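## Task

Find the tip box labelled C16 and press its lid shut so it latches; the remaining two lids must finish wide open, and all three boxes must rest flat between the locators of their holder plates. The result must hold without the robot touching anything, so release and pull the grippers away at the end.

## Robot and tools

Setup. Two Doosan M1013 six-joint arms, left_arm and right_arm, each with a Robotiq 140 mm two-finger gripper. Three holder plates, H1, H2, H3, run from the robot's left to its right, and each carries a loose tip box between locators. Each box shows its ID on a white sticker on its front wall. A lid latches once its front edge is pushed fully down. The idle arm may be parked out of the way.

Frame. All printed poses share one scene frame: origin on the table top midway between the arms, +z up, +x out over the table, left_arm on the +y side. The arm names do not match image sides. Base poses: left_arm at (+0.079, +0.498, 0) m, quat_wxyz (+1.000, 0, 0, -0.030); right_arm at (-0.093, -0.521, 0) m, quat_wxyz (+0.999, 0, 0, -0.052). Printed hand positions can be off, more so at long reach.

execute_actions. Takes "actions", a list holding one item or none, plus optional "pictures" (true/false). An empty list sends nothing and returns the state with camera images. An action item is {"rows": [...], "steps": n}, n from 4 to 15, each step 1/30 s (15 if omitted); row k drives step k and the final row repeats for leftover steps. A wait item is {"steps": n} with n up to 300, counted from the previous result, reply time included. A refused call moves nothing.

Row layout. One list of 18 numbers covering both arms, even if only one moves: left_arm joints 1-6, then left gripper position, force_limit, speed; then the same nine for right_arm. Joint values are absolute target angles in radians (not offsets), in the order waist, shoulder, elbow, forearm roll, wrist pitch, wrist roll, matching the Joint positions line. Ranges: elbow -2.792 to 2.792, all others -6.283 to 6.283. A target beyond a range end by over 0.010 rad, and further out than the current angle, is refused; true ends can differ by up to 0.010 rad, and a target past the real end is clipped there, which the result may report as "joint sent to its limit". Speed caps: waist and shoulder 2.09, elbow 3.14, wrist joints 3.93 rad/s, 0.3 s ramp, joints of one arm finish together. Each step, a joint's target is held within 0.456 (waist, shoulder), 0.683 (elbow) or 0.854 rad (wrist joints) of its measured angle, and targets are scaled back if they would move the gripper more than 70 mm from where it is.

Gripper numbers, each in [-1, 1]. position: +1 fully open (140 mm), about -0.8 pads touch, -1 closes until blocked. force_limit: about 14 N at -1, 60 N at 0, 107 N at +1. speed: about 30, 140, 250 mm/s at -1, 0, +1. To leave a gripper unchanged, resend its previous three values; 0 is a real command. Fingers point along the gripper +z and close along its y. end_effector_position is the point between closed pads; fingertips reach about 33 mm past it closed, 9 mm open, and move about 24 mm outward while closing, so keep clearance over surfaces. To grip harder while object_status is 2, raise force_limit and switch position between -1 and -0.98.

Result lines. Per arm: end_effector_position (m), end_effector_quat_wxyz, velocities (m/s, rad/s); Joint positions (rad), Joint velocities (rad/s), joint torques (offset, scaled, noisy). object_status: 0 moving, 1 stopped while opening, 2 stopped while closing (holding), 3 reached target or pads met. position_measured is in counts: 3 open, 230 pads touching, not linear. "joint command not followed" means a clearance check altered targets; HELD marks steps whose row was not fully sent. MOTOR HOT warns of heating from holding loads; OVER-TEMPERATURE FAULT brakes the arm.

Timing. The last 4 steps of each action run after its result returns, and arms keep heading to the last target while you think, until motion settles or a step is HELD.

zoom_image: {"camera", "region": [x0, y0, x1, y1]} in pixels of that camera's last image, top-left origin, at most 504 by 504. Cameras: cam_high, cam_low, cam_left_wrist, cam_right_wrist, all 504x504, with calibration (K, distortion, T_world_to_cam) given; wrist camera poses follow joint readings.

read_manual: optional "section" ("licences"); returns URDF licence text, no motion.

finished_scene: {"scene": number} ends the current scene irreversibly and reports success; the next task then appears. Replying without a tool call ends everything.

Avoid. Knocking anything off the table; arms colliding or pressing each other; contact torque reaching the load limits (waist, shoulder 309, elbow 145, wrist joints 40.9 N m) or outside force of 144 N, either of which stops that arm for 10 s; slams, slips, drops and shoving boxes out of their locators. Press lids down gently, and expect occasional tugs on held parts.

Each tool is called after "Call:" as a command line: name --argument value for each argument, lists and objects as JSON in quotes; but a table of rows of numbers goes row by row, as --pt "numbers of a row", without its own name.

## Session

Call:
execute_actions --actions '[]'

Scene clock: 0.00 s of 7200.00 s.
left_arm: end_effector_position=(+0.4401, -0.2827, +0.3886) position_measured=3 object_status=3 end_effector_quat_wxyz=(+0.696, +0.067, -0.661, +0.271) end_effector_velocity=(+0.001, -0.000, -0.001) end_effector_angular_velocity=(-0.000, -0.000, +0.001) | right_arm: end_effector_position=(+0.6209, -0.5562, +0.1612) position_measured=3 object_status=3 end_effector_quat_wxyz=(-0.001, -0.371, +0.929, -0.023) end_effector_velocity=(-0.000, -0.000, +0.000) end_effector_angular_velocity=(+0.000, -0.000, -0.002)
Joint positions: left_arm=[-0.743  0.735  1.326 -1.537  1.885  3.889] | right_arm=[ 0.026  0.337  1.686 -0.047  1.1    3.896]
Joint velocities: left_arm=[ 0.     0.001 -0.001 -0.    -0.001  0.001] | right_arm=[-0.    -0.     0.     0.     0.     0.001]
Joint torques (N m, as the joint torque sensors report them, + toward a larger angle): no reading

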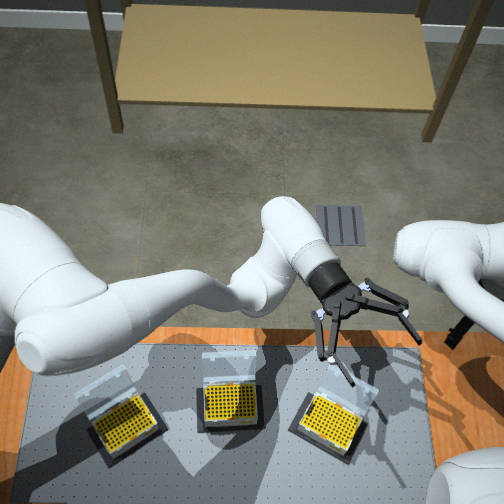

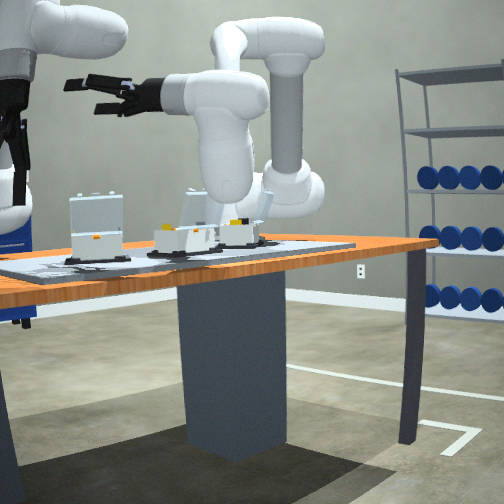

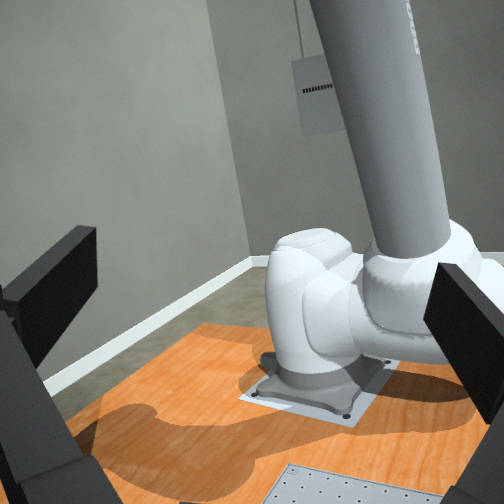

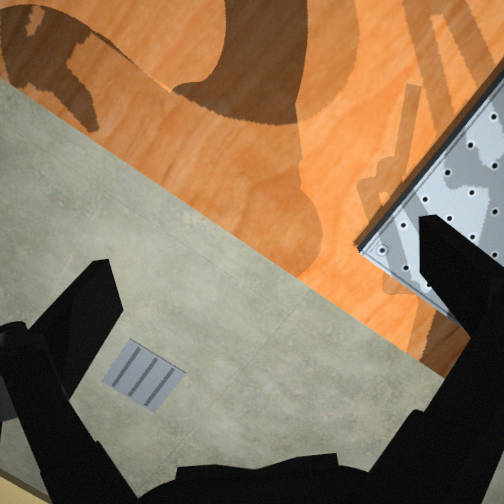

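Call:
zoom_image --camera "cam_low" --region '[50, 170, 300, 290]'

Call:
zoom_image --camera "cam_high" --region '[60, 330, 400, 490]'

Region (50, 170, 300, 290) of cam_low's 504x504 image, scaled by 2.016, with more detail than that image has; it fills the top 242 rows of this view, and the rest is white.

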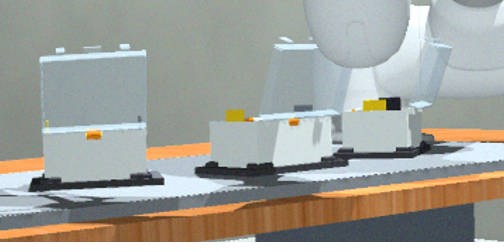

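Region (60, 330, 400, 490) of cam_high's 504x504 image, scaled by 1.482, with more detail than that image has; it fills the top 237 rows of this view, and the rest is white.

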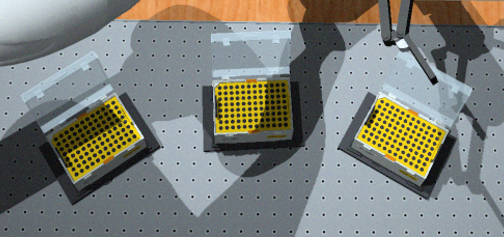

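Call:
execute_actions --actions '[{"rows":[[0.6,0.1,1.326,-1.537,1.885,3.889,1,0,0,0.026,0.2,1.9,0,0.8,1.6,1,0,0]],"steps":15}]'

Call:
execute_actions --actions '[{"steps":25}]'

Call:
execute_actions --actions '[{"rows":[[0.6,0.1,1.326,-1.537,1.885,3.889,1,0,0,0.98,-0.285,2.41,0,0.2,1.6,1,0,0]],"steps":15}]'

Call:
execute_actions --actions '[{"steps":25}]' --pictures true

Scene clock: 1.53 s of 7200.00 s.
left_arm: end_effector_position=(+0.5218, -0.1860, +0.5155) position_measured=3 object_status=3 end_effector_quat_wxyz=(+0.634, +0.067, -0.679, +0.364) end_effector_velocity=(+0.203, +0.341, +0.395) end_effector_angular_velocity=(-0.309, -0.413, +0.515) | right_arm: end_effector_position=(+0.6021, -0.5442, +0.1562) position_measured=3 object_status=3 end_effector_quat_wxyz=(-0.056, +0.678, -0.729, +0.069) end_effector_velocity=(-0.059, +0.031, -0.008) end_effector_angular_velocity=(-0.599, -0.366, +3.627)
Joint positions: left_arm=[-0.583  0.574  1.326 -1.537  1.885  3.889] | right_arm=[ 0.026  0.239  1.838 -0.014  0.887  3.144]
Joint velocities: left_arm=[ 0.516 -0.517  0.001  0.001 -0.     0.   ] | right_arm=[-0.    -0.278  0.432  0.096 -0.606 -3.725]
Joint torques (N m, as the joint torque sensors report them, + toward a larger angle): left_arm=[  1.75 -91.45 -37.12  -2.22   1.47   0.35] | right_arm=[ -2.65 -54.64 -40.27   4.08  -0.07  -0.69]
Steps of this call (steps 1 to 35: nothing new was sent; steps 36 to 46: the first 11 steps of this action). Readings (joint positions | what the end effector reports):
36: left_arm=[-0.743 0.734 1.326 -1.537 1.885 3.889] | right_arm=[0.026 0.337 1.687 -0.047 1.100 3.894] | left_arm position_measured=3 object_status=3 | right_arm position_measured=3 object_status=3
37: left_arm=[-0.737 0.728 1.326 -1.537 1.885 3.889] | right_arm=[0.026 0.335 1.689 -0.047 1.096 3.882] | left_arm position_measured=3 object_status=3 | right_arm position_measured=3 object_status=3
39: left_arm=[-0.704 0.695 1.326 -1.537 1.885 3.889] | right_arm=[0.026 0.324 1.706 -0.043 1.072 3.816] | left_arm position_measured=3 object_status=3 | right_arm position_measured=3 object_status=3
43: left_arm=[-0.635 0.626 1.326 -1.537 1.885 3.889] | right_arm=[0.026 0.277 1.781 -0.027 0.968 3.509] | left_arm position_measured=3 object_status=3 | right_arm position_measured=3 object_status=3
46: the state above

Scene clock: 2.37 s of 7200.00 s.
left_arm: end_effector_position=(+0.6458, +0.1573, +0.7513) position_measured=3 object_status=3 end_effector_quat_wxyz=(-0.403, -0.145, +0.705, -0.566) end_effector_velocity=(+0.116, +0.452, +0.147) end_effector_angular_velocity=(-0.025, -0.245, +0.769) | right_arm: end_effector_position=(+0.5933, -0.5400, +0.1551) position_measured=3 object_status=3 end_effector_quat_wxyz=(+0.003, +0.991, -0.053, +0.120) end_effector_velocity=(+0.000, -0.000, +0.000) end_effector_angular_velocity=(-0.000, -0.001, +0.000)
Joint positions: left_arm=[-0.041  0.232  1.326 -1.537  1.885  3.889] | right_arm=[0.026 0.2   1.9   0.    0.8   1.6  ]
Joint velocities: left_arm=[ 0.77  -0.246  0.001  0.     0.     0.001] | right_arm=[-0.    -0.    -0.    -0.    -0.001 -0.001]
Joint torques (N m, as the joint torque sensors report them, + toward a larger angle): left_arm=[  2.05 -57.08 -40.49  -2.18   0.26   0.38] | right_arm=[ -0.67 -57.44 -35.5    3.8   -0.27  -0.35]
Kept back: nothing.
Steps of this call (steps 1 to 4: the last 4 steps of your previous action; steps 5 to 25: the robot went on to your last target). Readings (joint positions | what the end effector reports):
1: left_arm=[-0.565 0.557 1.326 -1.537 1.885 3.889] | right_arm=[0.026 0.231 1.851 -0.011 0.868 3.018] | left_arm position_measured=3 object_status=3 | right_arm position_measured=3 object_status=3
2: left_arm=[-0.548 0.539 1.326 -1.537 1.885 3.889] | right_arm=[0.026 0.224 1.862 -0.008 0.854 2.893] | left_arm position_measured=3 object_status=3 | right_arm position_measured=3 object_status=3
4: left_arm=[-0.512 0.504 1.326 -1.537 1.885 3.889] | right_arm=[0.026 0.215 1.877 -0.005 0.833 2.643] | left_arm position_measured=3 object_status=3 | right_arm position_measured=3 object_status=3
8: left_arm=[-0.436 0.438 1.326 -1.537 1.885 3.889] | right_arm=[0.026 0.206 1.891 -0.002 0.812 2.147] | left_arm position_measured=3 object_status=3 | right_arm position_measured=3 object_status=3
25: the state above

Scene clock: 2.73 s of 7200.00 s.
left_arm: end_effector_position=(+0.6790, +0.3292, +0.7908) position_measured=3 object_status=3 end_effector_quat_wxyz=(-0.290, -0.228, +0.690, -0.622) end_effector_velocity=(+0.045, +0.470, +0.083) end_effector_angular_velocity=(+0.029, -0.146, +0.815) | right_arm: end_effector_position=(+0.5322, -0.4020, +0.1875) position_measured=3 object_status=3 end_effector_quat_wxyz=(-0.019, +0.972, +0.051, +0.231) end_effector_velocity=(-0.232, +0.439, +0.085) end_effector_angular_velocity=(+0.082, -0.609, +0.734)
Joint positions: left_arm=[ 0.254  0.163  1.326 -1.537  1.885  3.889] | right_arm=[0.238 0.01  2.102 0.    0.562 1.6  ]
Joint velocities: left_arm=[ 0.814 -0.149  0.     0.    -0.001 -0.   ] | right_arm=[ 0.734 -0.521  0.542 -0.    -0.635  0.   ]
Joint torques (N m, as the joint torque sensors report them, + toward a larger angle): left_arm=[  1.69 -55.2  -42.67  -1.96   0.28   0.05] | right_arm=[ -0.25 -31.18 -36.72   3.78  -0.6   -0.3 ]
Steps of this call (steps 1 to 11: the first 11 steps of this action). Readings (joint positions | what the end effector reports):
1: left_arm=[-0.015 0.224 1.326 -1.537 1.885 3.889] | right_arm=[0.027 0.199 1.901 0.000 0.799 1.600] | left_arm position_measured=3 object_status=3 | right_arm position_measured=3 object_status=3
2: left_arm=[0.011 0.216 1.326 -1.537 1.885 3.889] | right_arm=[0.033 0.193 1.908 0.000 0.790 1.600] | left_arm position_measured=3 object_status=3 | right_arm position_measured=3 object_status=3
4: left_arm=[0.064 0.202 1.326 -1.537 1.885 3.889] | right_arm=[0.068 0.158 1.947 0.000 0.744 1.600] | left_arm position_measured=3 object_status=3 | right_arm position_measured=3 object_status=3
8: left_arm=[0.172 0.178 1.326 -1.537 1.885 3.889] | right_arm=[0.165 0.067 2.043 0.000 0.632 1.600] | left_arm position_measured=3 object_status=3 | right_arm position_measured=3 object_status=3
11: the state above

Scene clock: 3.57 s of 7200.00 s.
left_arm: end_effector_position=(+0.6651, +0.5212, +0.8246) position_measured=3 object_status=3 end_effector_quat_wxyz=(-0.156, -0.328, +0.656, -0.661) end_effector_velocity=(-0.000, +0.000, -0.000) end_effector_angular_velocity=(-0.000, +0.001, +0.001) | right_arm: end_effector_position=(+0.2612, -0.0977, +0.2237) position_measured=3 object_status=3 end_effector_quat_wxyz=(-0.157, +0.853, +0.352, +0.352) end_effector_velocity=(-0.393, +0.217, +0.024) end_effector_angular_velocity=(+0.215, -0.205, +0.790)
Joint positions: left_arm=[ 0.6    0.1    1.326 -1.537  1.885  3.889] | right_arm=[ 0.916 -0.264  2.389  0.     0.225  1.6  ]
Joint velocities: left_arm=[ 0.    -0.     0.001  0.    -0.     0.   ] | right_arm=[ 0.789 -0.255  0.265 -0.    -0.308 -0.001]
Joint torques (N m, as the joint torque sensors report them, + toward a larger angle): left_arm=[  0.61 -47.63 -44.18  -2.08  -0.11   0.34] | right_arm=[ -6.51  -5.44 -37.03   3.68  -1.46  -0.32]
Kept back: nothing.
Steps of this call (steps 1 to 4: the last 4 steps of your previous action; steps 5 to 25: the robot went on to your last target). Readings (joint positions | what the end effector reports):
1: left_arm=[0.282 0.158 1.326 -1.537 1.885 3.889] | right_arm=[0.263 -0.007 2.120 0.000 0.541 1.600] | left_arm position_measured=3 object_status=3 | right_arm position_measured=3 object_status=3
2: left_arm=[0.310 0.153 1.326 -1.537 1.885 3.889] | right_arm=[0.288 -0.024 2.137 0.000 0.521 1.600] | left_arm position_measured=3 object_status=3 | right_arm position_measured=3 object_status=3
4: left_arm=[0.365 0.143 1.326 -1.537 1.885 3.889] | right_arm=[0.339 -0.054 2.169 0.000 0.484 1.600] | left_arm position_measured=3 object_status=3 | right_arm position_measured=3 object_status=3
8: left_arm=[0.478 0.122 1.326 -1.537 1.885 3.889] | right_arm=[0.444 -0.106 2.223 0.000 0.420 1.600] | left_arm position_measured=3 object_status=3 | right_arm position_measured=3 object_status=3
25: the state above
camera_calibration (this result's frames):
cam_left_wrist: T_world_to_cam=[[-0.694698, -0.14613, -0.704302, 1.12521], [0.531468, 0.555522, -0.639482, -0.106948], [0.484702, -0.818561, -0.308256, 0.537628], [0, 0, 0, 1]] pos_world=[0.577933, 0.663921, 0.889826]
cam_right_wrist: T_world_to_cam=[[0.650092, -0.746573, -0.141453, -0.205769], [-0.72306, -0.550571, -0.417199, 0.23474], [0.23359, 0.373497, -0.897739, 0.361832], [0, 0, 0, 1]] pos_world=[0.21898, -0.159523, 0.393657]

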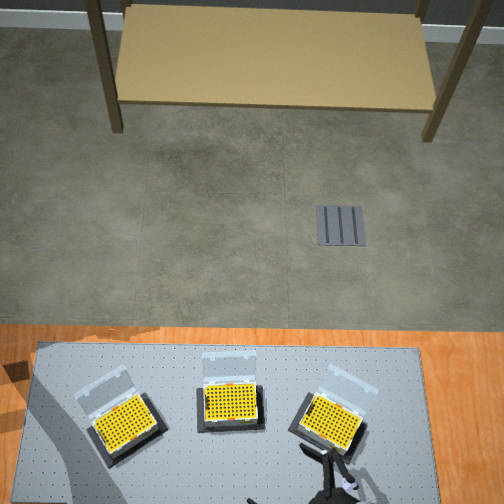

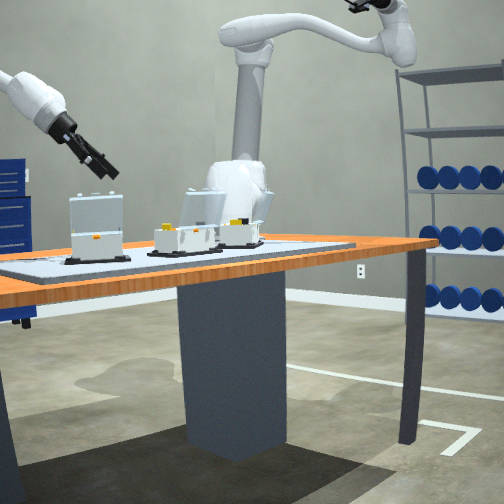

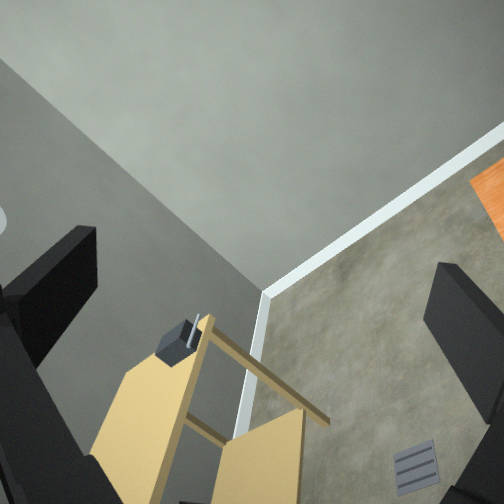

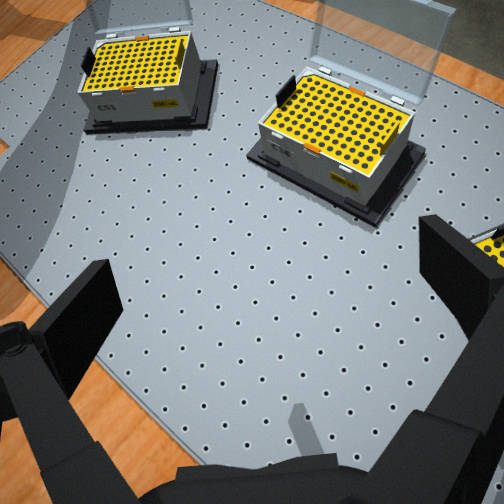

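Call:
zoom_image --camera "cam_right_wrist" --region '[60, 20, 420, 220]'

Region (60, 20, 420, 220) of cam_right_wrist's 504x504 image, scaled by 1.400, with more detail than that image has.

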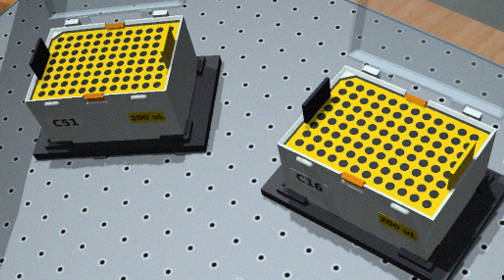

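Call:
execute_actions --actions '[{"rows":[[0.6,0.1,1.326,-1.537,1.885,3.889,1,0,0,0.732,0.3,1.3,0,1.5,1.6,-1,0,0]],"steps":15}]'

Call:
execute_actions --actions '[{"steps":20}]'

Call:
execute_actions --actions '[{"rows":[[0.6,0.1,1.326,-1.537,1.885,3.889,1,0,0,0.732,0.599,1.066,0,1.477,1.6,-1,0,0]],"steps":15}]'

Call:
execute_actions --actions '[{"rows":[[0.6,0.1,1.326,-1.537,1.885,3.889,1,0,0,0.732,0.641,1.223,0,1.277,1.6,-1,0,0]],"steps":15}]'

Call:
execute_actions --actions '[{"steps":10}]' --pictures true

Scene clock: 4.60 s of 7200.00 s.
left_arm: end_effector_position=(+0.6651, +0.5212, +0.8246) position_measured=3 object_status=3 end_effector_quat_wxyz=(-0.156, -0.328, +0.656, -0.661) end_effector_velocity=(-0.000, -0.000, -0.000) end_effector_angular_velocity=(+0.001, +0.001, -0.000) | right_arm: end_effector_position=(+0.3516, -0.0545, +0.2496) position_measured=77 object_status=0 end_effector_quat_wxyz=(-0.087, +0.910, +0.346, +0.209) end_effector_velocity=(+0.382, +0.066, +0.182) end_effector_angular_velocity=(-0.834, +0.884, -0.332)
Joint positions: left_arm=[ 0.6    0.1    1.326 -1.537  1.885  3.889] | right_arm=[ 0.86  -0.026  2.009  0.     0.701  1.6  ]
Joint velocities: left_arm=[ 0.    -0.001  0.     0.001  0.001 -0.001] | right_arm=[-0.332  0.843 -1.521 -0.     1.893 -0.001]
Joint torques (N m, as the joint torque sensors report them, + toward a larger angle): left_arm=[  0.83 -47.62 -42.98  -2.33   0.06   0.41] | right_arm=[  1.39 -48.41 -41.14   4.2   -0.46  -0.33]
Steps of this call (steps 1 to 20: the robot went on to your last target; steps 21 to 31: the first 11 steps of this action). Readings (joint positions | what the end effector reports):
21: left_arm=[0.600 0.100 1.326 -1.537 1.885 3.889] | right_arm=[0.980 -0.284 2.409 0.000 0.201 1.600] | left_arm position_measured=3 object_status=3 | right_arm position_measured=3 object_status=0
22: left_arm=[0.600 0.100 1.326 -1.537 1.885 3.889] | right_arm=[0.977 -0.279 2.400 0.000 0.213 1.600] | left_arm position_measured=3 object_status=3 | right_arm position_measured=9 object_status=0
24: left_arm=[0.600 0.100 1.326 -1.537 1.885 3.889] | right_arm=[0.957 -0.243 2.346 0.000 0.280 1.600] | left_arm position_measured=3 object_status=3 | right_arm position_measured=24 object_status=0
28: left_arm=[0.600 0.100 1.326 -1.537 1.885 3.889] | right_arm=[0.897 -0.119 2.160 0.000 0.513 1.600] | left_arm position_measured=3 object_status=3 | right_arm position_measured=55 object_status=0
31: the state above

Scene clock: 5.27 s of 7200.00 s.
left_arm: end_effector_position=(+0.6651, +0.5212, +0.8247) position_measured=3 object_status=3 end_effector_quat_wxyz=(-0.156, -0.328, +0.656, -0.661) end_effector_velocity=(+0.001, +0.000, -0.001) end_effector_angular_velocity=(-0.000, +0.001, -0.000) | right_arm: end_effector_position=(+0.4989, -0.0490, +0.3962) position_measured=229 object_status=0 end_effector_quat_wxyz=(-0.007, +0.955, +0.295, +0.020) end_effector_velocity=(+0.001, +0.001, +0.002) end_effector_angular_velocity=(+0.001, -0.002, -0.001)
Joint positions: left_arm=[ 0.6    0.1    1.326 -1.537  1.885  3.889] | right_arm=[0.732 0.3   1.3   0.    1.5   1.6  ]
Joint velocities: left_arm=[-0.     0.001  0.001  0.    -0.     0.001] | right_arm=[-0.     0.    -0.004  0.     0.002  0.001]
Joint torques (N m, as the joint torque sensors report them, + toward a larger angle): left_arm=[  3.11 -49.47 -42.34  -2.05   0.25   0.53] | right_arm=[ -1.73 -73.89 -41.06   4.52  -0.03  -0.37]
Kept back: nothing.
Steps of this call (steps 1 to 4: the last 4 steps of your previous action; steps 5 to 20: the robot went on to your last target). Readings (joint positions | what the end effector reports):
1: left_arm=[0.600 0.100 1.326 -1.537 1.885 3.889] | right_arm=[0.850 0.002 1.958 0.000 0.765 1.600] | left_arm position_measured=3 object_status=3 | right_arm position_measured=85 object_status=0
2: left_arm=[0.600 0.100 1.326 -1.537 1.885 3.889] | right_arm=[0.840 0.026 1.907 0.000 0.824 1.600] | left_arm position_measured=3 object_status=3 | right_arm position_measured=92 object_status=0
4: left_arm=[0.600 0.100 1.326 -1.537 1.885 3.889] | right_arm=[0.823 0.070 1.811 0.000 0.932 1.600] | left_arm position_measured=3 object_status=3 | right_arm position_measured=108 object_status=0
8: left_arm=[0.600 0.100 1.326 -1.537 1.885 3.889] | right_arm=[0.788 0.158 1.615 0.000 1.150 1.600] | left_arm position_measured=3 object_status=3 | right_arm position_measured=138 object_status=0
20: the state above

Scene clock: 5.63 s of 7200.00 s.
left_arm: end_effector_position=(+0.6651, +0.5212, +0.8247) position_measured=3 object_status=3 end_effector_quat_wxyz=(-0.156, -0.328, +0.656, -0.661) end_effector_velocity=(-0.001, +0.000, +0.000) end_effector_angular_velocity=(+0.001, -0.001, -0.001) | right_arm: end_effector_position=(+0.5937, +0.0198, +0.3116) position_measured=233 object_status=3 end_effector_quat_wxyz=(-0.002, +0.956, +0.295, +0.005) end_effector_velocity=(+0.288, +0.209, -0.326) end_effector_angular_velocity=(-0.065, +0.090, -0.002)
Joint positions: left_arm=[ 0.6    0.1    1.326 -1.537  1.885  3.889] | right_arm=[0.732 0.528 1.122 0.    1.482 1.6  ]
Joint velocities: left_arm=[ 0.001 -0.001  0.     0.     0.002  0.001] | right_arm=[-0.     0.748 -0.582  0.    -0.055  0.001]
Joint torques (N m, as the joint torque sensors report them, + toward a larger angle): left_arm=[  2.49 -49.84 -42.67  -2.27   0.06   0.36] | right_arm=[  0.1  -97.13 -39.85   4.47   0.38  -0.32]
Steps of this call (steps 1 to 11: the first 11 steps of this action). Readings (joint positions | what the end effector reports):
1: left_arm=[0.600 0.100 1.326 -1.537 1.885 3.889] | right_arm=[0.732 0.301 1.300 0.000 1.500 1.600] | left_arm position_measured=3 object_status=3 | right_arm position_measured=233 object_status=0
2: left_arm=[0.600 0.100 1.326 -1.537 1.885 3.889] | right_arm=[0.732 0.306 1.294 0.000 1.499 1.600] | left_arm position_measured=3 object_status=3 | right_arm position_measured=233 object_status=0
4: left_arm=[0.600 0.100 1.326 -1.537 1.885 3.889] | right_arm=[0.732 0.342 1.266 0.000 1.495 1.600] | left_arm position_measured=3 object_status=3 | right_arm position_measured=233 object_status=0
8: left_arm=[0.600 0.100 1.326 -1.537 1.885 3.889] | right_arm=[0.732 0.450 1.182 0.000 1.488 1.600] | left_arm position_measured=3 object_status=3 | right_arm position_measured=233 object_status=3
11: the state above

Scene clock: 6.13 s of 7200.00 s.
left_arm: end_effector_position=(+0.6651, +0.5212, +0.8247) position_measured=3 object_status=3 end_effector_quat_wxyz=(-0.156, -0.328, +0.656, -0.661) end_effector_velocity=(+0.000, +0.000, +0.000) end_effector_angular_velocity=(+0.000, -0.001, +0.002) | right_arm: end_effector_position=(+0.6209, +0.0394, +0.1559) position_measured=233 object_status=3 end_effector_quat_wxyz=(-0.000, +0.956, +0.295, +0.000) end_effector_velocity=(+0.002, +0.001, -0.003) end_effector_angular_velocity=(+0.006, -0.009, +0.001)
Joint positions: left_arm=[ 0.6    0.1    1.326 -1.537  1.885  3.889] | right_arm=[ 0.732  0.641  1.222 -0.     1.278  1.6  ]
Joint velocities: left_arm=[ 0.    -0.001  0.    -0.    -0.002  0.001] | right_arm=[ 0.    -0.     0.007  0.    -0.017 -0.001]
Joint torques (N m, as the joint torque sensors report them, + toward a larger angle): left_arm=[  0.76 -48.03 -42.94  -2.06  -0.35   0.18] | right_arm=[ -0.59 -98.53 -34.8    3.62  -0.12  -0.32]
Steps of this call (steps 1 to 4: the last 4 steps of your previous action; steps 5 to 15: the first 11 steps of this action). Readings (joint positions | what the end effector reports):
5: left_arm=[0.600 0.100 1.326 -1.537 1.885 3.889] | right_arm=[0.732 0.599 1.068 0.000 1.476 1.600] | left_arm position_measured=3 object_status=3 | right_arm position_measured=233 object_status=3
6: left_arm=[0.600 0.100 1.326 -1.537 1.885 3.889] | right_arm=[0.732 0.602 1.075 0.000 1.463 1.600] | left_arm position_measured=3 object_status=3 | right_arm position_measured=233 object_status=3
8: left_arm=[0.600 0.100 1.326 -1.537 1.885 3.889] | right_arm=[0.732 0.615 1.123 0.000 1.403 1.600] | left_arm position_measured=3 object_status=3 | right_arm position_measured=233 object_status=3
12: left_arm=[0.600 0.100 1.326 -1.537 1.885 3.889] | right_arm=[0.732 0.638 1.211 -0.000 1.293 1.600] | left_arm position_measured=3 object_status=3 | right_arm position_measured=233 object_status=3
15: the state above

Scene clock: 6.47 s of 7200.00 s.
left_arm: end_effector_position=(+0.6651, +0.5212, +0.8247) position_measured=3 object_status=3 end_effector_quat_wxyz=(-0.156, -0.328, +0.656, -0.661) end_effector_velocity=(+0.000, +0.000, +0.001) end_effector_angular_velocity=(+0.001, -0.001, +0.002) | right_arm: end_effector_position=(+0.6207, +0.0392, +0.1554) position_measured=233 object_status=3 end_effector_quat_wxyz=(-0.000, +0.956, +0.295, +0.000) end_effector_velocity=(+0.000, +0.000, -0.000) end_effector_angular_velocity=(+0.000, -0.000, +0.000)
Joint positions: left_arm=[ 0.6    0.1    1.326 -1.537  1.885  3.889] | right_arm=[ 0.732  0.641  1.223 -0.     1.277  1.6  ]
Joint velocities: left_arm=[ 0.    -0.    -0.001  0.    -0.002  0.   ] | right_arm=[-0.     0.     0.     0.    -0.001 -0.   ]
Joint torques (N m, as the joint torque sensors report them, + toward a larger angle): left_arm=[  3.38 -48.5  -42.47  -2.25   0.18   0.45] | right_arm=[  -0.59 -104.06  -38.78    4.3     0.38   -0.35]
Kept back: nothing.
Steps of this call (steps 1 to 4: the last 4 steps of your previous action; steps 5 to 10: the robot went on to your last target). Readings (joint positions | what the end effector reports):
1: left_arm=[0.600 0.100 1.326 -1.537 1.885 3.889] | right_arm=[0.732 0.641 1.222 -0.000 1.277 1.600] | left_arm position_measured=3 object_status=3 | right_arm position_measured=233 object_status=3
2: left_arm=[0.600 0.100 1.326 -1.537 1.885 3.889] | right_arm=[0.732 0.641 1.223 -0.000 1.277 1.600] | left_arm position_measured=3 object_status=3 | right_arm position_measured=233 object_status=3
4: left_arm=[0.600 0.100 1.326 -1.537 1.885 3.889] | right_arm=[0.732 0.641 1.223 -0.000 1.277 1.600] | left_arm position_measured=3 object_status=3 | right_arm position_measured=233 object_status=3
8: left_arm=[0.600 0.100 1.326 -1.537 1.885 3.889] | right_arm=[0.732 0.641 1.223 -0.000 1.277 1.600] | left_arm position_measured=3 object_status=3 | right_arm position_measured=233 object_status=3
10: the state above
camera_calibration (this result's frames):
cam_left_wrist: T_world_to_cam=[[-0.694602, -0.146173, -0.704387, 1.12529], [0.531553, 0.555487, -0.639442, -0.106961], [0.484747, -0.818576, -0.308144, 0.537547], [0, 0, 0, 1]] pos_world=[0.577907, 0.663925, 0.889884]
cam_right_wrist: T_world_to_cam=[[0.443622, -0.89563, -0.0323394, -0.229858], [-0.836041, -0.426566, 0.345074, 0.48845], [-0.322854, -0.126045, -0.938018, 0.53664], [0, 0, 0, 1]] pos_world=[0.683591, 0.0701299, 0.327393]

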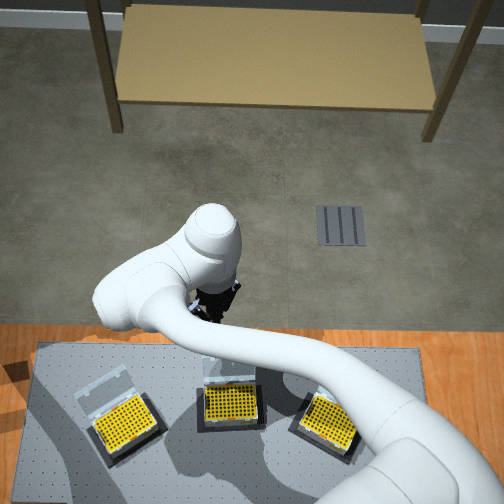

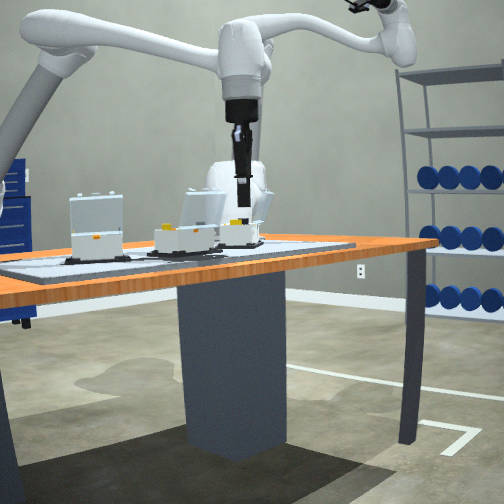

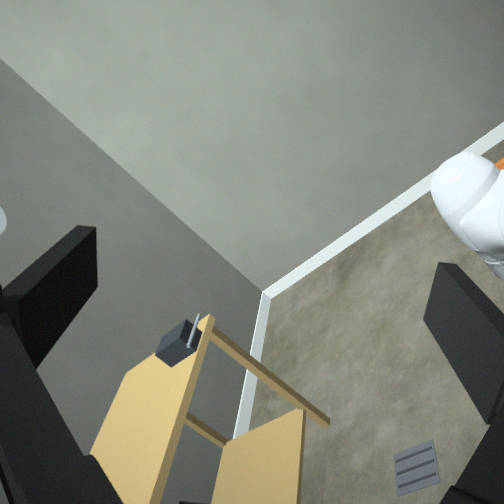

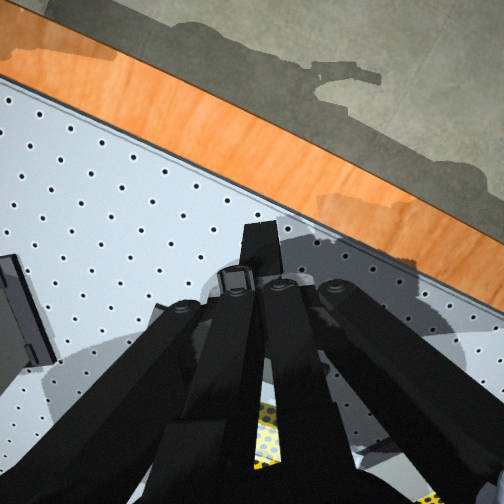

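Call:
execute_actions --actions '[{"rows":[[0.6,0.1,1.326,-1.537,1.885,3.889,1,0,0,0.75,0.61,1.27,0,1.26,1.6,-1,0,0],[0.6,0.1,1.326,-1.537,1.885,3.889,1,0,0,0.75,0.61,1.27,0,1.26,1.6,-1,0,0],[0.6,0.1,1.326,-1.537,1.885,3.889,1,0,0,0.75,0.61,1.27,0,1.26,1.6,-1,0,0],[0.6,0.1,1.326,-1.537,1.885,3.889,1,0,0,0.765,0.58,1.32,0,1.24,1.6,-1,0,0],[0.6,0.1,1.326,-1.537,1.885,3.889,1,0,0,0.765,0.58,1.32,0,1.24,1.6,-1,0,0],[0.6,0.1,1.326,-1.537,1.885,3.889,1,0,0,0.765,0.58,1.32,0,1.24,1.6,-1,0,0],[0.6,0.1,1.326,-1.537,1.885,3.889,1,0,0,0.78,0.555,1.36,0,1.226,1.6,-1,0,0],[0.6,0.1,1.326,-1.537,1.885,3.889,1,0,0,0.78,0.555,1.36,0,1.226,1.6,-1,0,0],[0.6,0.1,1.326,-1.537,1.885,3.889,1,0,0,0.78,0.555,1.36,0,1.226,1.6,-1,0,0],[0.6,0.1,1.326,-1.537,1.885,3.889,1,0,0,0.795,0.529,1.398,0,1.215,1.6,-1,0,0]],"steps":15}]'

Call:
execute_actions --actions '[{"steps":10}]' --pictures true

Scene clock: 7.10 s of 7200.00 s.
left_arm: end_effector_position=(+0.6651, +0.5212, +0.8247) position_measured=3 object_status=3 end_effector_quat_wxyz=(-0.156, -0.328, +0.656, -0.661) end_effector_velocity=(+0.001, +0.000, -0.000) end_effector_angular_velocity=(-0.000, +0.001, +0.001) | right_arm: end_effector_position=(+0.5457, +0.0394, +0.1587) position_measured=233 object_status=3 end_effector_quat_wxyz=(-0.000, +0.948, +0.319, -0.000) end_effector_velocity=(-0.255, -0.013, +0.014) end_effector_angular_velocity=(-0.020, +0.024, +0.177)
Joint positions: left_arm=[ 0.6    0.1    1.326 -1.537  1.885  3.889] | right_arm=[0.784 0.548 1.371 0.    1.223 1.6  ]
Joint velocities: left_arm=[-0.     0.001 -0.     0.    -0.001 -0.001] | right_arm=[ 0.177 -0.301  0.459 -0.    -0.127  0.001]
Joint torques (N m, as the joint torque sensors report them, + toward a larger angle): left_arm=[  2.14 -45.26 -43.41  -2.06   0.18   0.14] | right_arm=[  23.89 -121.59  -40.52    5.49    1.     -0.37]
Steps of this call (steps 1 to 8: the robot went on to your last target; steps 9 to 19: the first 11 steps of this action). Readings (joint positions | what the end effector reports):
9: left_arm=[0.600 0.100 1.326 -1.537 1.885 3.889] | right_arm=[0.732 0.640 1.224 -0.000 1.276 1.600] | left_arm position_measured=3 object_status=3 | right_arm position_measured=233 object_status=3
10: left_arm=[0.600 0.100 1.326 -1.537 1.885 3.889] | right_arm=[0.736 0.635 1.234 -0.000 1.273 1.600] | left_arm position_measured=3 object_status=3 | right_arm position_measured=233 object_status=3
12: left_arm=[0.600 0.100 1.326 -1.537 1.885 3.889] | right_arm=[0.748 0.614 1.264 0.000 1.262 1.600] | left_arm position_measured=3 object_status=3 | right_arm position_measured=233 object_status=3
16: left_arm=[0.600 0.100 1.326 -1.537 1.885 3.889] | right_arm=[0.769 0.574 1.330 0.000 1.237 1.600] | left_arm position_measured=3 object_status=3 | right_arm position_measured=233 object_status=3
19: the state above

Scene clock: 7.43 s of 7200.00 s.
left_arm: end_effector_position=(+0.6651, +0.5212, +0.8247) position_measured=3 object_status=3 end_effector_quat_wxyz=(-0.156, -0.328, +0.656, -0.661) end_effector_velocity=(-0.000, -0.000, +0.000) end_effector_angular_velocity=(+0.000, +0.000, +0.001) | right_arm: end_effector_position=(+0.5305, +0.0388, +0.1603) position_measured=233 object_status=3 end_effector_quat_wxyz=(+0.000, +0.946, +0.325, -0.000) end_effector_velocity=(+0.000, +0.000, +0.000) end_effector_angular_velocity=(-0.000, -0.001, +0.001)
Joint positions: left_arm=[ 0.6    0.1    1.326 -1.537  1.885  3.889] | right_arm=[0.795 0.529 1.398 0.    1.215 1.6  ]
Joint velocities: left_arm=[-0.    -0.    -0.     0.    -0.001 -0.001] | right_arm=[ 0.    -0.001  0.    -0.001 -0.001 -0.001]
Joint torques (N m, as the joint torque sensors report them, + toward a larger angle): left_arm=[  2.59 -47.57 -42.27  -2.12  -0.03   0.22] | right_arm=[ -0.95 -92.51 -38.33   4.08   0.43  -0.4 ]
Kept back: nothing.
Steps of this call (steps 1 to 4: the last 4 steps of your previous action; steps 5 to 10: the robot went on to your last target). Readings (joint positions | what the end effector reports):
1: left_arm=[0.600 0.100 1.326 -1.537 1.885 3.889] | right_arm=[0.790 0.538 1.384 0.000 1.219 1.600] | left_arm position_measured=3 object_status=3 | right_arm position_measured=233 object_status=3
2: left_arm=[0.600 0.100 1.326 -1.537 1.885 3.889] | right_arm=[0.793 0.532 1.393 0.000 1.217 1.600] | left_arm position_measured=3 object_status=3 | right_arm position_measured=233 object_status=3
4: left_arm=[0.600 0.100 1.326 -1.537 1.885 3.889] | right_arm=[0.795 0.529 1.397 0.000 1.215 1.600] | left_arm position_measured=3 object_status=3 | right_arm position_measured=233 object_status=3
8: left_arm=[0.600 0.100 1.326 -1.537 1.885 3.889] | right_arm=[0.795 0.529 1.398 0.000 1.215 1.600] | left_arm position_measured=3 object_status=3 | right_arm position_measured=233 object_status=3
10: the state above
camera_calibration (this result's frames):
cam_left_wrist: T_world_to_cam=[[-0.694602, -0.146173, -0.704387, 1.12529], [0.531552, 0.555488, -0.639442, -0.106961], [0.484747, -0.818576, -0.308144, 0.537547], [0, 0, 0, 1]] pos_world=[0.577907, 0.663925, 0.889884]
cam_right_wrist: T_world_to_cam=[[0.499011, -0.865993, -0.0323238, -0.220586], [-0.807246, -0.478078, 0.346115, 0.397752], [-0.315186, -0.146622, -0.937635, 0.508702], [0, 0, 0, 1]] pos_world=[0.591495, 0.0737173, 0.332179]

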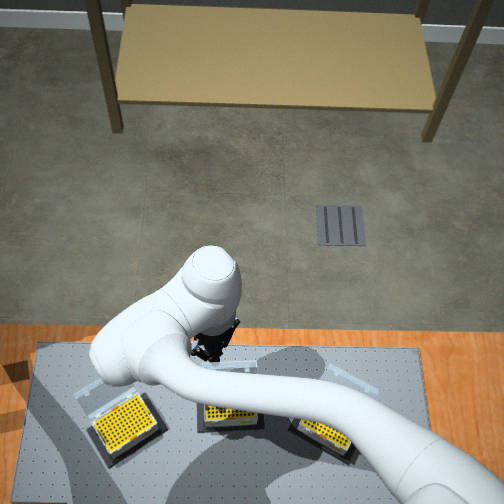

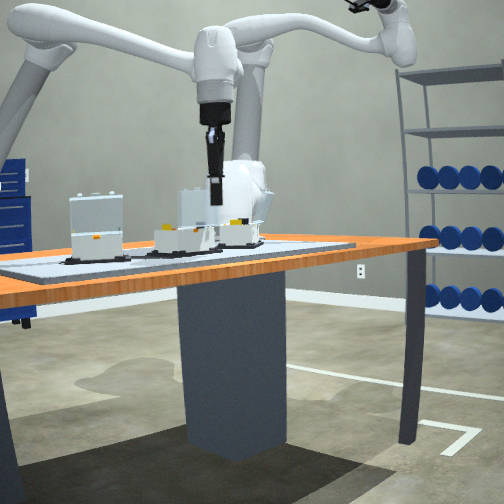

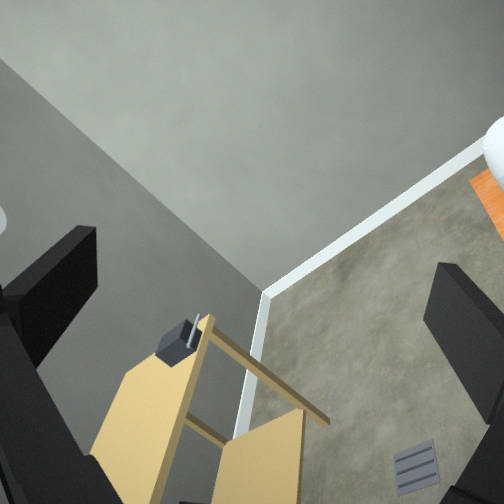

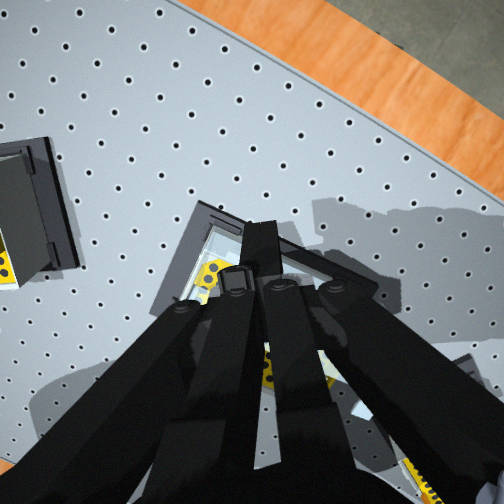

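Call:
zoom_image --camera "cam_low" --region '[130, 160, 290, 280]'

Region (130, 160, 290, 280) of cam_low's 504x504 image, scaled by 3.150, with more detail than that image has; it fills the top 378 rows of this view, and the rest is white.

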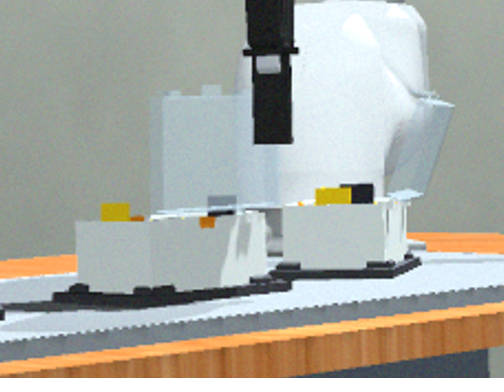

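Call:
execute_actions --actions '[{"rows":[[0.6,0.1,1.326,-1.537,1.885,3.889,1,0,0,0.803,0.519,1.417,0,1.206,1.6,-1,0,0],[0.6,0.1,1.326,-1.537,1.885,3.889,1,0,0,0.803,0.519,1.417,0,1.206,1.6,-1,0,0],[0.6,0.1,1.326,-1.537,1.885,3.889,1,0,0,0.803,0.519,1.417,0,1.206,1.6,-1,0,0],[0.6,0.1,1.326,-1.537,1.885,3.889,1,0,0,0.803,0.519,1.417,0,1.206,1.6,-1,0,0],[0.6,0.1,1.326,-1.537,1.885,3.889,1,0,0,0.81,0.509,1.437,0,1.196,1.6,-1,0,0],[0.6,0.1,1.326,-1.537,1.885,3.889,1,0,0,0.81,0.509,1.437,0,1.196,1.6,-1,0,0],[0.6,0.1,1.326,-1.537,1.885,3.889,1,0,0,0.81,0.509,1.437,0,1.196,1.6,-1,0,0],[0.6,0.1,1.326,-1.537,1.885,3.889,1,0,0,0.81,0.509,1.437,0,1.196,1.6,-1,0,0],[0.6,0.1,1.326,-1.537,1.885,3.889,1,0,0,0.818,0.499,1.456,0,1.187,1.6,-1,0,0]],"steps":15}]'

Call:
execute_actions --actions '[{"steps":8}]' --pictures true

Call:
zoom_image --camera "cam_low" --region '[130, 160, 290, 280]'

Scene clock: 8.13 s of 7200.00 s.
left_arm: end_effector_position=(+0.6651, +0.5212, +0.8247) position_measured=3 object_status=3 end_effector_quat_wxyz=(-0.156, -0.328, +0.656, -0.661) end_effector_velocity=(+0.001, +0.000, -0.001) end_effector_angular_velocity=(-0.002, +0.002, -0.001) | right_arm: end_effector_position=(+0.5032, +0.0387, +0.1552) position_measured=233 object_status=3 end_effector_quat_wxyz=(+0.000, +0.942, +0.335, -0.000) end_effector_velocity=(-0.074, +0.003, -0.006) end_effector_angular_velocity=(+0.003, -0.003, +0.063)
Joint positions: left_arm=[ 0.6    0.1    1.326 -1.537  1.885  3.889] | right_arm=[ 0.816  0.501  1.452 -0.     1.189  1.6  ]
Joint velocities: left_arm=[-0.     0.001  0.002 -0.001  0.    -0.   ] | right_arm=[ 0.062 -0.076  0.133  0.    -0.06  -0.001]
Joint torques (N m, as the joint torque sensors report them, + toward a larger angle): left_arm=[  2.44 -47.32 -43.63  -1.93   0.28   0.14] | right_arm=[-19.81 -79.96 -42.74   4.12   0.1   -0.3 ]
Steps of this call (steps 1 to 10: the robot went on to your last target; steps 11 to 21: the first 11 steps of this action). Readings (joint positions | what the end effector reports):
11: left_arm=[0.600 0.100 1.326 -1.537 1.885 3.889] | right_arm=[0.795 0.528 1.399 0.000 1.214 1.600] | left_arm position_measured=3 object_status=3 | right_arm position_measured=233 object_status=3
12: left_arm=[0.600 0.100 1.326 -1.537 1.885 3.889] | right_arm=[0.798 0.525 1.406 -0.000 1.211 1.600] | left_arm position_measured=3 object_status=3 | right_arm position_measured=233 object_status=3
14: left_arm=[0.600 0.100 1.326 -1.537 1.885 3.889] | right_arm=[0.802 0.520 1.415 -0.000 1.207 1.600] | left_arm position_measured=3 object_status=3 | right_arm position_measured=233 object_status=3
18: left_arm=[0.600 0.100 1.326 -1.537 1.885 3.889] | right_arm=[0.810 0.510 1.435 -0.000 1.197 1.600] | left_arm position_measured=3 object_status=3 | right_arm position_measured=233 object_status=3
21: the state above

Scene clock: 8.40 s of 7200.00 s.
left_arm: end_effector_position=(+0.6651, +0.5212, +0.8247) position_measured=3 object_status=3 end_effector_quat_wxyz=(-0.156, -0.328, +0.656, -0.661) end_effector_velocity=(-0.001, +0.000, +0.000) end_effector_angular_velocity=(+0.002, -0.001, +0.001) | right_arm: end_effector_position=(+0.5010, +0.0387, +0.1548) position_measured=233 object_status=3 end_effector_quat_wxyz=(+0.000, +0.942, +0.336, -0.000) end_effector_velocity=(+0.000, +0.000, +0.000) end_effector_angular_velocity=(+0.001, -0.001, +0.000)
Joint positions: left_arm=[ 0.6    0.1    1.326 -1.537  1.885  3.889] | right_arm=[ 0.818  0.499  1.456 -0.     1.187  1.6  ]
Joint velocities: left_arm=[ 0.001 -0.001 -0.     0.001 -0.     0.001] | right_arm=[ 0.    -0.    -0.001 -0.    -0.001 -0.   ]
Joint torques (N m, as the joint torque sensors report them, + toward a larger angle): left_arm=[  0.48 -48.93 -43.81  -2.25   0.16   0.29] | right_arm=[ -1.24 -88.75 -37.7    4.17   0.47  -0.35]
Kept back: nothing.
Steps of this call (steps 1 to 4: the last 4 steps of your previous action; steps 5 to 8: the robot went on to your last target). Readings (joint positions | what the end effector reports):
1: left_arm=[0.600 0.100 1.326 -1.537 1.885 3.889] | right_arm=[0.817 0.500 1.454 -0.000 1.188 1.600] | left_arm position_measured=3 object_status=3 | right_arm position_measured=233 object_status=3
2: left_arm=[0.600 0.100 1.326 -1.537 1.885 3.889] | right_arm=[0.818 0.499 1.455 -0.000 1.187 1.600] | left_arm position_measured=3 object_status=3 | right_arm position_measured=233 object_status=3
4: left_arm=[0.600 0.100 1.326 -1.537 1.885 3.889] | right_arm=[0.818 0.499 1.456 -0.000 1.187 1.600] | left_arm position_measured=3 object_status=3 | right_arm position_measured=233 object_status=3
8: the state above
camera_calibration (this result's frames):
cam_left_wrist: T_world_to_cam=[[-0.694602, -0.146173, -0.704387, 1.12529], [0.531553, 0.555487, -0.639442, -0.106961], [0.484747, -0.818576, -0.308144, 0.537547], [0, 0, 0, 1]] pos_world=[0.577907, 0.663925, 0.889884]
cam_right_wrist: T_world_to_cam=[[0.518876, -0.854244, -0.0321789, -0.216572], [-0.796034, -0.496555, 0.346068, 0.370811], [-0.311605, -0.153951, -0.937657, 0.492779], [0, 0, 0, 1]] pos_world=[0.561105, 0.074986, 0.326762]

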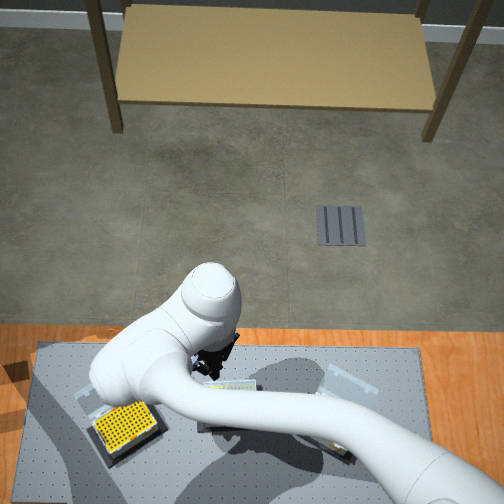

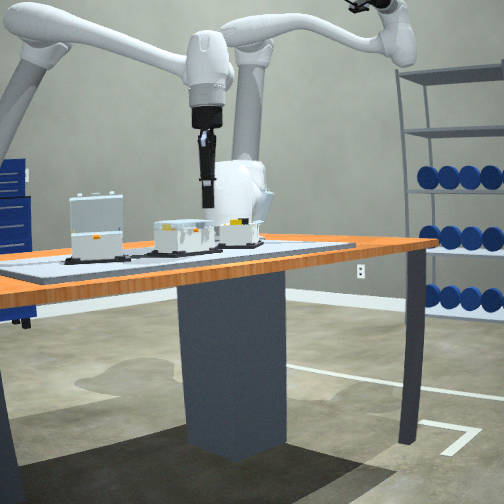

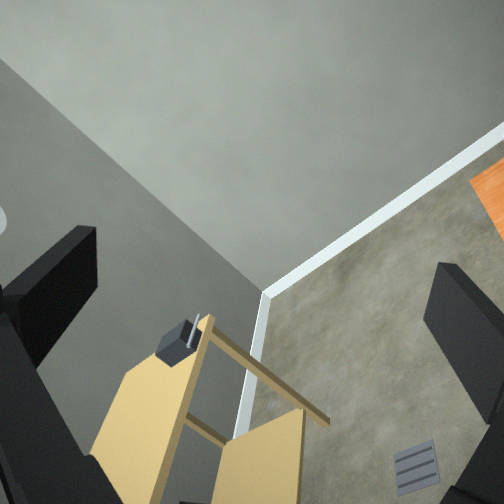

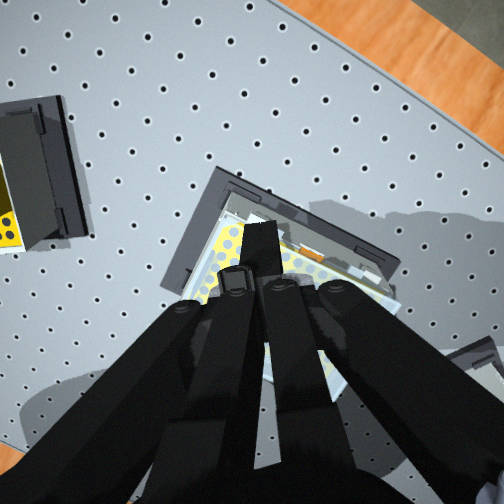

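Region (130, 160, 290, 280) of cam_low's 504x504 image, scaled by 3.150, with more detail than that image has; it fills the top 378 rows of this view, and the rest is white.

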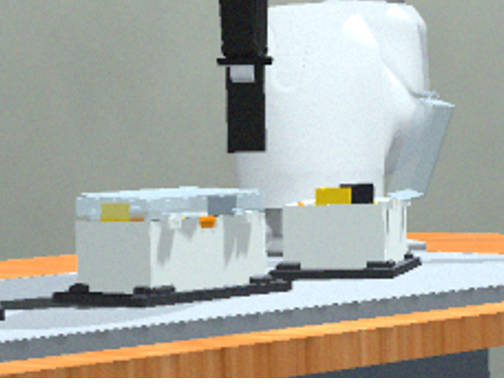

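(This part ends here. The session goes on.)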